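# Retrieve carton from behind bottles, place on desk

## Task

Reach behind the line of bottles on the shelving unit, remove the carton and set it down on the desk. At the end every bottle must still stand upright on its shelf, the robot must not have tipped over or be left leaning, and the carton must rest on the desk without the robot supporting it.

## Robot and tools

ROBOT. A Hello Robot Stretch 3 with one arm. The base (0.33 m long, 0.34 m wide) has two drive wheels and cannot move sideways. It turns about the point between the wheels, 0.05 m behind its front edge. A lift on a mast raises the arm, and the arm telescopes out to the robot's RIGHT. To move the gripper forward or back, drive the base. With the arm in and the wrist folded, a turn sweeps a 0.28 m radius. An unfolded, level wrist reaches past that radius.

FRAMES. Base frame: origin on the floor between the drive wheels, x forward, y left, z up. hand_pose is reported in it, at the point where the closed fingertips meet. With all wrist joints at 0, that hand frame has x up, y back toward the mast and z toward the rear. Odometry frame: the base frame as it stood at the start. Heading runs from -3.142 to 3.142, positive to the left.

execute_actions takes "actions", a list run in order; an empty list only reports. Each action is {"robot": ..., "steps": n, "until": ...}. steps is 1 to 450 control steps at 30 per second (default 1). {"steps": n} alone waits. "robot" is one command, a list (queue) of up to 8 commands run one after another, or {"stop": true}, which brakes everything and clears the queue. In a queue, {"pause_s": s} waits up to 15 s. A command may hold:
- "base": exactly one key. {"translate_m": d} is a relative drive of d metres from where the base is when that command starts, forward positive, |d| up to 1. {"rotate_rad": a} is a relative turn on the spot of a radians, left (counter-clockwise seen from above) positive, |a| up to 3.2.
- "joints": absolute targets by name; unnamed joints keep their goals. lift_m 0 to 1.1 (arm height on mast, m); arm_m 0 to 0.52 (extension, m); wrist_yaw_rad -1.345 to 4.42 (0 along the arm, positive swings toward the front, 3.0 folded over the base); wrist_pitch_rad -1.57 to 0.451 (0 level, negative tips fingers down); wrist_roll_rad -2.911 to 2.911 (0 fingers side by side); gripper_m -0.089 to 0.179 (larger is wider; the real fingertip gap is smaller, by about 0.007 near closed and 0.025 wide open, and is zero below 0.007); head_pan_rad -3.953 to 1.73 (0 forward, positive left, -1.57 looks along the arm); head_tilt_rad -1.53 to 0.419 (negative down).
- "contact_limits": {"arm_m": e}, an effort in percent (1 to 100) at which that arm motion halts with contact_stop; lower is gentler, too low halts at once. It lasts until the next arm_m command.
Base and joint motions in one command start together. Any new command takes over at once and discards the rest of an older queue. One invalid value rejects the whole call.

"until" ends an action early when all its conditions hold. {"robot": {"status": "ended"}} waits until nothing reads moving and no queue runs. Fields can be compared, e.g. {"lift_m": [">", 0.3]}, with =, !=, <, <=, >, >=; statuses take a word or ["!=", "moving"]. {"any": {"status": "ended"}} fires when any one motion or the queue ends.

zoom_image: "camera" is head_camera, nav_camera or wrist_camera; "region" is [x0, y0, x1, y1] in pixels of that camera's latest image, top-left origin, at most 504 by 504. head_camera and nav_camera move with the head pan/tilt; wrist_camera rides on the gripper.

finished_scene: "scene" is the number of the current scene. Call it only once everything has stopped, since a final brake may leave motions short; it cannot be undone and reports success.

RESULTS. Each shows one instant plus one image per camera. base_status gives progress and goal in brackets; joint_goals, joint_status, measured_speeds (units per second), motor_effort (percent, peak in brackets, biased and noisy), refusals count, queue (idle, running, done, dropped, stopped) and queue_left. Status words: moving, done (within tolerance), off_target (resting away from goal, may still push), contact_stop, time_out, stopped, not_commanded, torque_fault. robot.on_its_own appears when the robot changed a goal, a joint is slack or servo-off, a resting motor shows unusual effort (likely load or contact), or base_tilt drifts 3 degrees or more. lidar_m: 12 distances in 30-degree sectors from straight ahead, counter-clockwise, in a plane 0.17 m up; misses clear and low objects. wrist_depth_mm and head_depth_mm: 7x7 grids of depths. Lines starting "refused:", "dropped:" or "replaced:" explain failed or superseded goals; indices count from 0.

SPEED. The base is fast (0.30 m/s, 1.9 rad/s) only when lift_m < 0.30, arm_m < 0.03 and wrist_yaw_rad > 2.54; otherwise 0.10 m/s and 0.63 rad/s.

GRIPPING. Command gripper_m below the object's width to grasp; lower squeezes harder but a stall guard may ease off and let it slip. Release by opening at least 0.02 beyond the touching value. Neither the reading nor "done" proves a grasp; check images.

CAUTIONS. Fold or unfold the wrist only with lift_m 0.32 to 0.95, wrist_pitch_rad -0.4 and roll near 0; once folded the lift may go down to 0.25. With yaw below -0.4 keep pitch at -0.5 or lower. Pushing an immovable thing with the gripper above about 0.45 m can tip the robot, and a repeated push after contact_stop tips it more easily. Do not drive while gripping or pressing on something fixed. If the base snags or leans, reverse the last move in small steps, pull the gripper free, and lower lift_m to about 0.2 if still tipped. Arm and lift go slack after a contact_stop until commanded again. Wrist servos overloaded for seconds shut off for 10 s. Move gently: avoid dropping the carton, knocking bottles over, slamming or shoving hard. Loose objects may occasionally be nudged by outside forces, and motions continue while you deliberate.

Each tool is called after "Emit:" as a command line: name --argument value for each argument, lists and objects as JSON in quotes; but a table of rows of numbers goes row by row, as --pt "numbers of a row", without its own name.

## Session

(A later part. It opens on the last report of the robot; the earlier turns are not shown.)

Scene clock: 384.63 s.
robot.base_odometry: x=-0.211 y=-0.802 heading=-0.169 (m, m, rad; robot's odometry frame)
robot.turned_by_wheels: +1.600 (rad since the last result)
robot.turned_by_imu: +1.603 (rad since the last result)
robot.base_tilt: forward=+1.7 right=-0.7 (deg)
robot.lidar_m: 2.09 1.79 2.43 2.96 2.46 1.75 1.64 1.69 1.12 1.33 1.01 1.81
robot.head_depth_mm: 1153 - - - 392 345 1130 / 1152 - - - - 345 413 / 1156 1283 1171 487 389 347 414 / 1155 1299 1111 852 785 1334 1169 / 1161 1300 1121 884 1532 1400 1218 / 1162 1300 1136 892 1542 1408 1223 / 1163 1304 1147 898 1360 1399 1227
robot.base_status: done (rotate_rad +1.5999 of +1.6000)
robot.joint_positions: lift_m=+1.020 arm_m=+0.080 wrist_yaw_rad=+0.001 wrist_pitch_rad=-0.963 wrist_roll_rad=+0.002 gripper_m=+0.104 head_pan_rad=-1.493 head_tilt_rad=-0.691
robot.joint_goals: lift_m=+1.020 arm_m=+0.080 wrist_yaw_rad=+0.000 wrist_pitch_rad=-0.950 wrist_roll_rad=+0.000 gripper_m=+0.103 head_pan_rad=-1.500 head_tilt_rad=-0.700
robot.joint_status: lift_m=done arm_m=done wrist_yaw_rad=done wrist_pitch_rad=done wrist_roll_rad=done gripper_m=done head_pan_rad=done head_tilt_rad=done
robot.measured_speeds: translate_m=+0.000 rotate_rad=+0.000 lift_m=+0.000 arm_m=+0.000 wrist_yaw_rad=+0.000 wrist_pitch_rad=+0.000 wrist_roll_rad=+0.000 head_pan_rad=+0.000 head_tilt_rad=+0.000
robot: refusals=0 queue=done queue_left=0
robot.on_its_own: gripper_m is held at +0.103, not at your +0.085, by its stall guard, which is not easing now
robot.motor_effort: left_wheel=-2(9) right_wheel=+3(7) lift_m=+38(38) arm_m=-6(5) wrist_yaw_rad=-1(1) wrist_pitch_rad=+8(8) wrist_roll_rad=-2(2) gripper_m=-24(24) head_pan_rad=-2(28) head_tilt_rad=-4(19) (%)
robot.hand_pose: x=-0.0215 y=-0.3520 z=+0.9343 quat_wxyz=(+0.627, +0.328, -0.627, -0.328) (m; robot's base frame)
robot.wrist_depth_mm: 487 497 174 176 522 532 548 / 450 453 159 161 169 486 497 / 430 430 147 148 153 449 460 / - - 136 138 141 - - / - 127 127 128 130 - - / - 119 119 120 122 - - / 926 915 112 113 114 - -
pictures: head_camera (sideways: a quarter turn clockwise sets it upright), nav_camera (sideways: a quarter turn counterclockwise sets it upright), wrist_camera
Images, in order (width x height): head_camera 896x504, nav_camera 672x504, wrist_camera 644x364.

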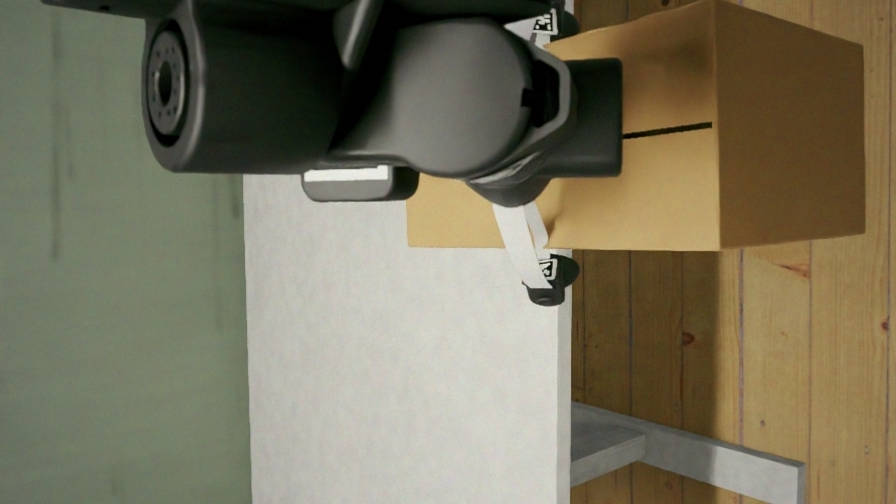

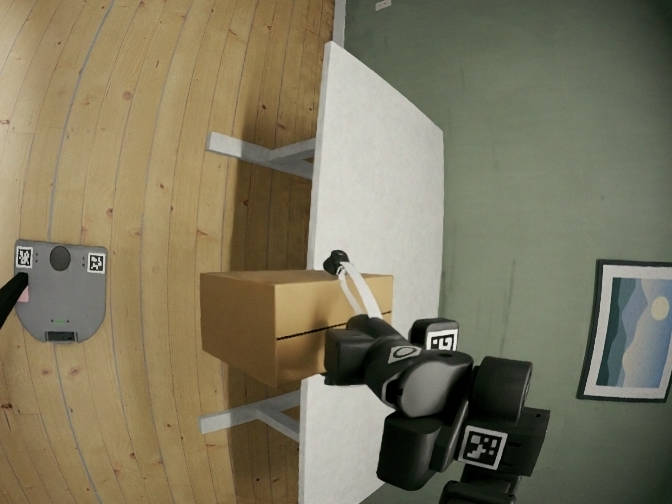

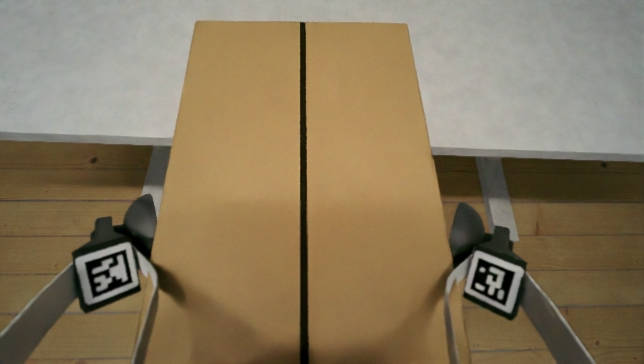

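Emit:
execute_actions --actions '[{"robot": {"joints": {"arm_m": 0.5, "lift_m": 0.98}, "contact_limits": {"arm_m": 30}}, "steps": 300, "until": {"robot": {"status": "ended"}}}]'

Scene clock: 395.80 s.
robot.base_odometry: x=-0.211 y=-0.802 heading=-0.169 (m, m, rad; robot's odometry frame)
robot.turned_by_wheels: +0.000 (rad since the last result)
robot.turned_by_imu: +0.001 (rad since the last result)
robot.base_tilt: forward=+1.6 right=-0.7 (deg)
robot.lidar_m: 2.08 1.79 2.43 2.96 2.47 1.75 1.64 1.68 1.12 1.33 1.01 1.81
robot.head_depth_mm: - 1268 1077 856 1496 1370 1193 / - 1287 737 795 1512 1380 1205 / 1149 1273 709 769 1518 1384 1203 / 1160 1295 1108 877 1522 1392 1210 / 1162 1305 1123 884 1533 1400 1216 / 1162 1301 1138 890 1542 1409 1224 / 1164 1305 1151 898 1370 1399 1232
robot.base_status: done (rotate_rad +1.5999 of +1.6000)
robot.joint_positions: lift_m=+0.980 arm_m=+0.500 wrist_yaw_rad=+0.001 wrist_pitch_rad=-0.963 wrist_roll_rad=+0.002 gripper_m=+0.104 head_pan_rad=-1.493 head_tilt_rad=-0.691
robot.joint_goals: lift_m=+0.980 arm_m=+0.500 wrist_yaw_rad=+0.000 wrist_pitch_rad=-0.950 wrist_roll_rad=+0.000 gripper_m=+0.103 head_pan_rad=-1.500 head_tilt_rad=-0.700
robot.joint_status: lift_m=done arm_m=done wrist_yaw_rad=done wrist_pitch_rad=done wrist_roll_rad=done gripper_m=done head_pan_rad=done head_tilt_rad=done
robot.measured_speeds: translate_m=+0.000 rotate_rad=+0.000 lift_m=+0.000 arm_m=+0.000 wrist_yaw_rad=+0.000 wrist_pitch_rad=+0.000 wrist_roll_rad=+0.000 head_pan_rad=+0.000 head_tilt_rad=+0.000
robot: refusals=0 queue=done queue_left=0
robot.on_its_own: gripper_m is held at +0.103, not at your +0.085, by its stall guard, which is not easing now
robot.motor_effort: left_wheel=-2(1) right_wheel=+2(3) lift_m=+22(36) arm_m=+5(4) wrist_yaw_rad=-1(1) wrist_pitch_rad=+8(8) wrist_roll_rad=-2(1) gripper_m=-25(24) head_pan_rad=-3(2) head_tilt_rad=-5(5) (%)
robot.contact_limits: arm_m 30 (drawing in: default 30, maximum 49; extending or still: default 41, maximum 66)
robot.hand_pose: x=-0.0215 y=-0.7711 z=+0.8949 quat_wxyz=(+0.626, +0.328, -0.627, -0.328) (m; robot's base frame)
robot.wrist_depth_mm: 432 438 174 175 464 474 486 / 401 409 158 161 169 438 446 / 374 377 146 148 152 403 410 / 349 351 136 137 141 374 381 / 329 127 127 128 130 354 357 / 311 119 119 120 121 - 333 / 291 286 112 113 114 308 314
pictures: head_camera (sideways: a quarter turn clockwise sets it upright), nav_camera (sideways: a quarter turn counterclockwise sets it upright), wrist_camera
Images, in order (width x height): head_camera 896x504, nav_camera 672x504, wrist_camera 644x364.

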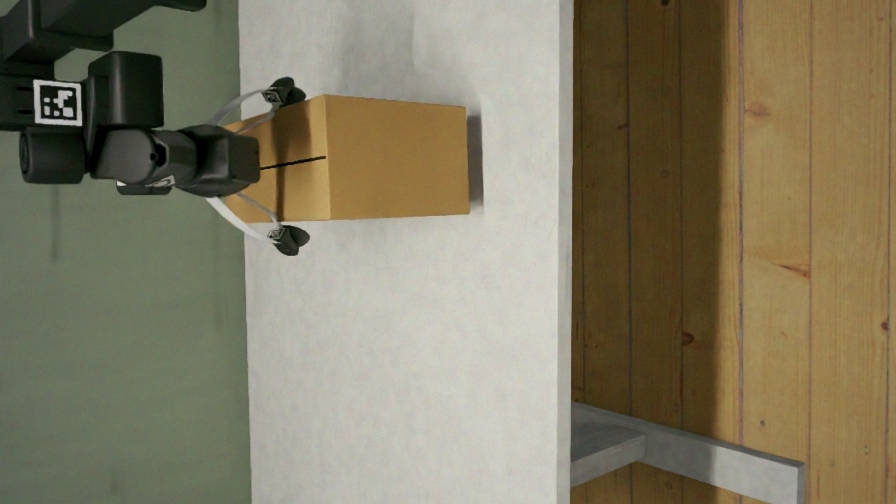

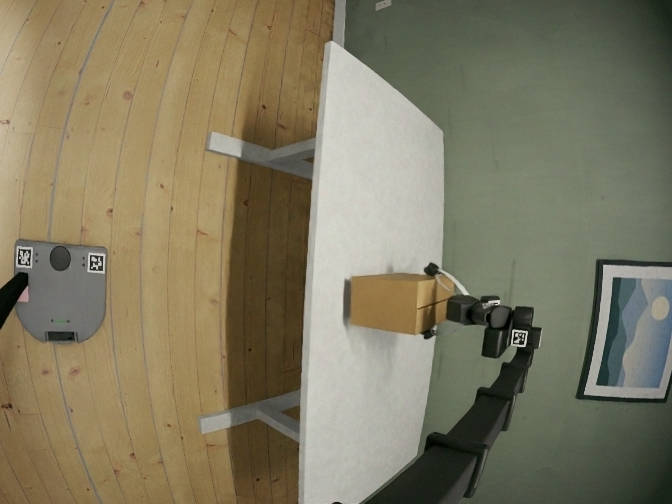

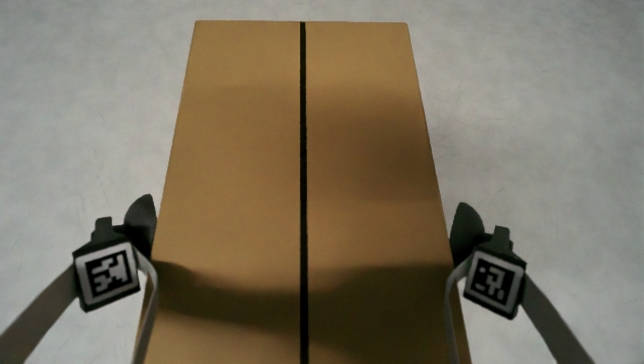

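Emit:
execute_actions --actions '[{"robot": {"joints": {"lift_m": 0.951}}, "steps": 100, "until": {"robot": {"status": "ended"}}}, {"robot": {"joints": {"gripper_m": 0.165}}, "steps": 90, "until": {"robot": {"status": "ended"}}}, {"robot": {"joints": {"lift_m": 1.01, "head_pan_rad": 1.2, "head_tilt_rad": -0.3}}, "steps": 150, "until": {"robot": {"status": "ended"}}}]'

Scene clock: 407.57 s.
robot.base_odometry: x=-0.211 y=-0.802 heading=-0.168 (m, m, rad; robot's odometry frame)
robot.turned_by_wheels: +0.000 (rad since the last result)
robot.turned_by_imu: +0.001 (rad since the last result)
robot.base_tilt: forward=+1.6 right=-0.6 (deg)
robot.lidar_m: 2.09 1.78 2.43 2.96 2.47 1.75 1.64 1.69 1.12 1.33 1.01 1.81
robot.head_depth_mm: 2796 2928 3061 3205 2527 1925 1538 / 3206 3372 3594 3598 2608 1947 1553 / 3443 3609 3786 3909 2643 1968 1565 / 3297 3430 3655 3790 2677 1978 1568 / 3164 3346 3529 3581 2691 1980 1578 / 3073 3207 3360 3530 2729 2007 1586 / 2924 3087 3215 3332 2730 2020 1594
robot.base_status: done (rotate_rad +1.5999 of +1.6000)
robot.joint_positions: lift_m=+1.010 arm_m=+0.500 wrist_yaw_rad=+0.001 wrist_pitch_rad=-0.957 wrist_roll_rad=+0.002 gripper_m=+0.165 head_pan_rad=+1.193 head_tilt_rad=-0.310
robot.joint_goals: lift_m=+1.010 arm_m=+0.500 wrist_yaw_rad=+0.000 wrist_pitch_rad=-0.950 wrist_roll_rad=+0.000 gripper_m=+0.165 head_pan_rad=+1.200 head_tilt_rad=-0.300
robot.joint_status: lift_m=done arm_m=done wrist_yaw_rad=done wrist_pitch_rad=done wrist_roll_rad=done gripper_m=done head_pan_rad=done head_tilt_rad=done
robot.measured_speeds: translate_m=+0.000 rotate_rad=+0.000 lift_m=+0.000 arm_m=+0.000 wrist_yaw_rad=+0.000 wrist_pitch_rad=+0.000 wrist_roll_rad=+0.000 head_pan_rad=+0.000 head_tilt_rad=+0.000
robot: refusals=0 queue=done queue_left=0
robot.motor_effort: left_wheel=-1(2) right_wheel=+2(3) lift_m=+37(38) arm_m=+5(5) wrist_yaw_rad=-1(1) wrist_pitch_rad=+5(8) wrist_roll_rad=-1(2) gripper_m=+1(100) head_pan_rad=+2(27) head_tilt_rad=+6(28) (%)
robot.contact_limits: arm_m 30 (drawing in: default 30, maximum 49; extending or still: default 41, maximum 66)
robot.hand_pose: x=-0.0215 y=-0.7724 z=+0.9250 quat_wxyz=(+0.627, +0.326, -0.628, -0.326) (m; robot's base frame)
robot.wrist_depth_mm: 473 483 492 501 510 519 533 / 442 447 456 463 466 475 484 / 406 412 222 220 428 438 449 / 379 385 206 204 396 405 417 / 360 362 191 191 368 386 386 / - 340 178 180 344 - 364 / 317 322 168 169 175 336 340
pictures: head_camera (sideways: a quarter turn clockwise sets it upright), nav_camera (sideways: a quarter turn counterclockwise sets it upright), wrist_camera
Images, in order (width x height): head_camera 896x504, nav_camera 672x504, wrist_camera 644x364.

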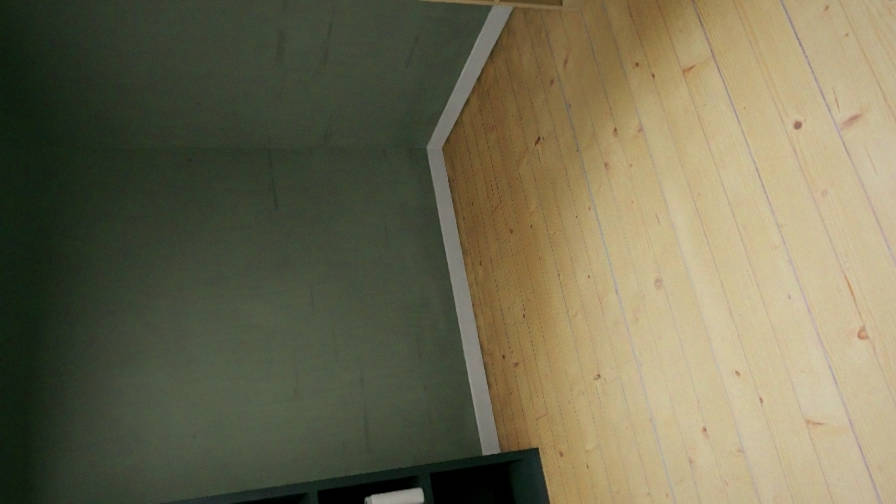

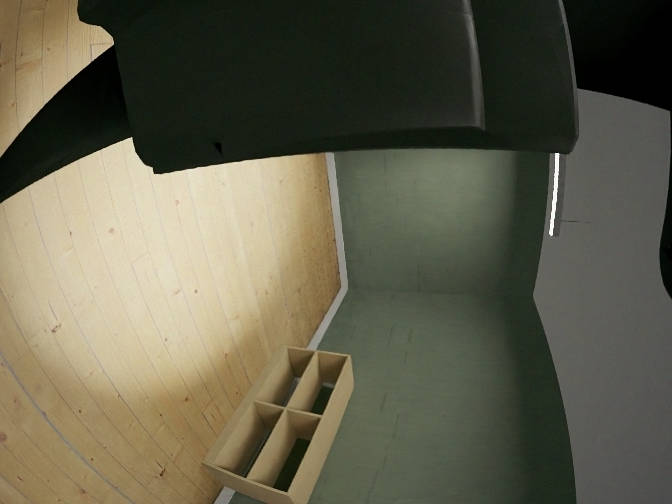

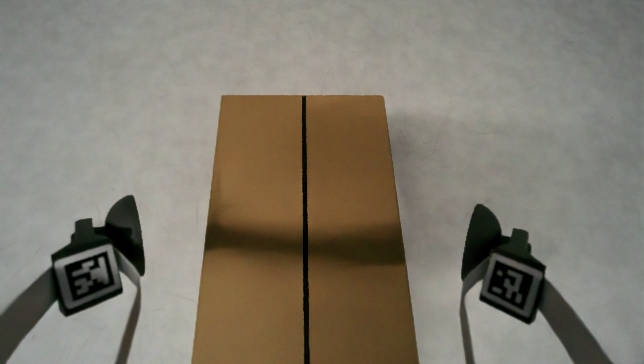

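The carton is on the desk and released. I'll take a quick look at the bottles.

Emit:
execute_actions --actions '[{"robot": {"joints": {"head_pan_rad": 1.6, "head_tilt_rad": -0.2}}, "steps": 90, "until": {"robot": {"status": "ended"}}}]'

Scene clock: 411.00 s.
robot.base_odometry: x=-0.211 y=-0.802 heading=-0.168 (m, m, rad; robot's odometry frame)
robot.turned_by_wheels: +0.000 (rad since the last result)
robot.turned_by_imu: +0.001 (rad since the last result)
robot.base_tilt: forward=+1.6 right=-0.6 (deg)
robot.lidar_m: 2.09 1.78 2.44 2.96 2.47 1.74 1.64 1.68 1.12 1.33 1.01 1.82
robot.head_depth_mm: 3052 3194 3324 3469 3177 2209 1701 / 3056 3203 3309 3489 3161 2211 1716 / 3074 3188 3315 3418 3081 2246 1715 / 3081 3177 3289 3403 3089 2262 1737 / 3098 3187 3257 3403 3122 2276 1758 / 3093 3044 3258 3376 3118 2309 1759 / 3084 3175 3286 3476 - - -
robot.base_status: done (rotate_rad +1.5999 of +1.6000)
robot.joint_positions: lift_m=+1.010 arm_m=+0.500 wrist_yaw_rad=+0.001 wrist_pitch_rad=-0.957 wrist_roll_rad=+0.002 gripper_m=+0.165 head_pan_rad=+1.593 head_tilt_rad=-0.211
robot.joint_goals: lift_m=+1.010 arm_m=+0.500 wrist_yaw_rad=+0.000 wrist_pitch_rad=-0.950 wrist_roll_rad=+0.000 gripper_m=+0.165 head_pan_rad=+1.600 head_tilt_rad=-0.200
robot.joint_status: lift_m=done arm_m=done wrist_yaw_rad=done wrist_pitch_rad=done wrist_roll_rad=done gripper_m=done head_pan_rad=done head_tilt_rad=done
robot.measured_speeds: translate_m=+0.000 rotate_rad=+0.000 lift_m=+0.000 arm_m=+0.000 wrist_yaw_rad=+0.000 wrist_pitch_rad=+0.000 wrist_roll_rad=+0.000 head_pan_rad=+0.000 head_tilt_rad=+0.000
robot: refusals=0 queue=done queue_left=0
robot.motor_effort: left_wheel=-2(1) right_wheel=+2(2) lift_m=+37(37) arm_m=+5(5) wrist_yaw_rad=-1(1) wrist_pitch_rad=+5(5) wrist_roll_rad=-2(1) gripper_m=+0(1) head_pan_rad=+2(20) head_tilt_rad=+6(18) (%)
robot.contact_limits: arm_m 30 (drawing in: default 30, maximum 49; extending or still: default 41, maximum 66)
robot.hand_pose: x=-0.0215 y=-0.7724 z=+0.9250 quat_wxyz=(+0.627, +0.326, -0.628, -0.326) (m; robot's base frame)
robot.wrist_depth_mm: 472 481 495 504 508 521 531 / 438 446 451 460 472 475 486 / 405 416 219 219 427 438 446 / 380 386 204 205 399 407 413 / 358 363 191 191 368 385 386 / - 341 179 180 345 - 362 / 318 321 168 169 175 336 343
pictures: head_camera (sideways: a quarter turn clockwise sets it upright), nav_camera (sideways: a quarter turn counterclockwise sets it upright), wrist_camera
Images, in order (width x height): head_camera 896x504, nav_camera 672x504, wrist_camera 644x364.

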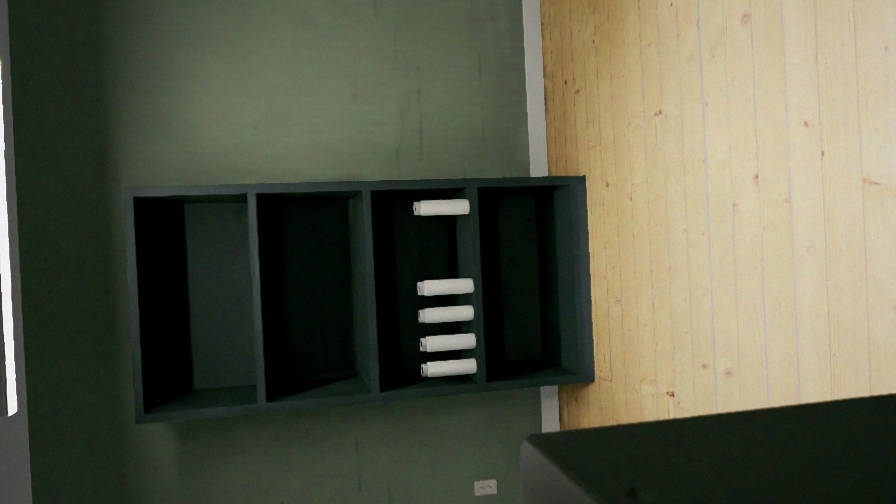

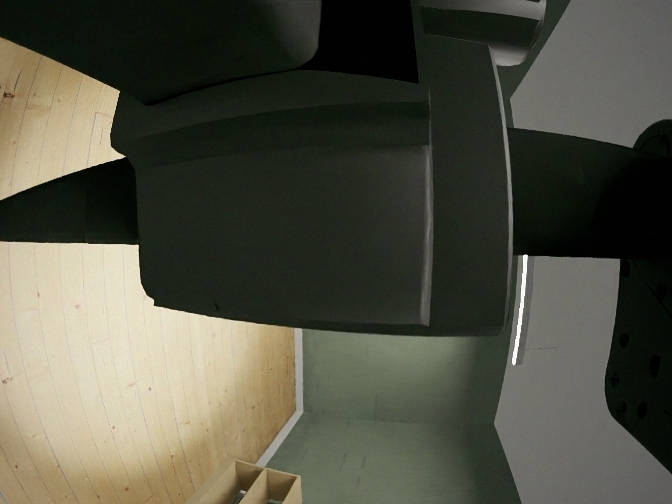

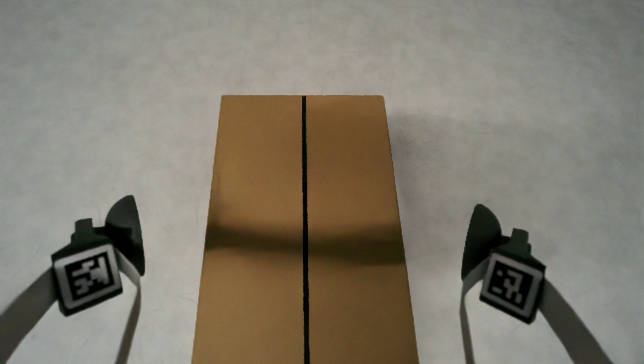

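Emit:
finished_scene --scene 2

The scene is finished: the task was done.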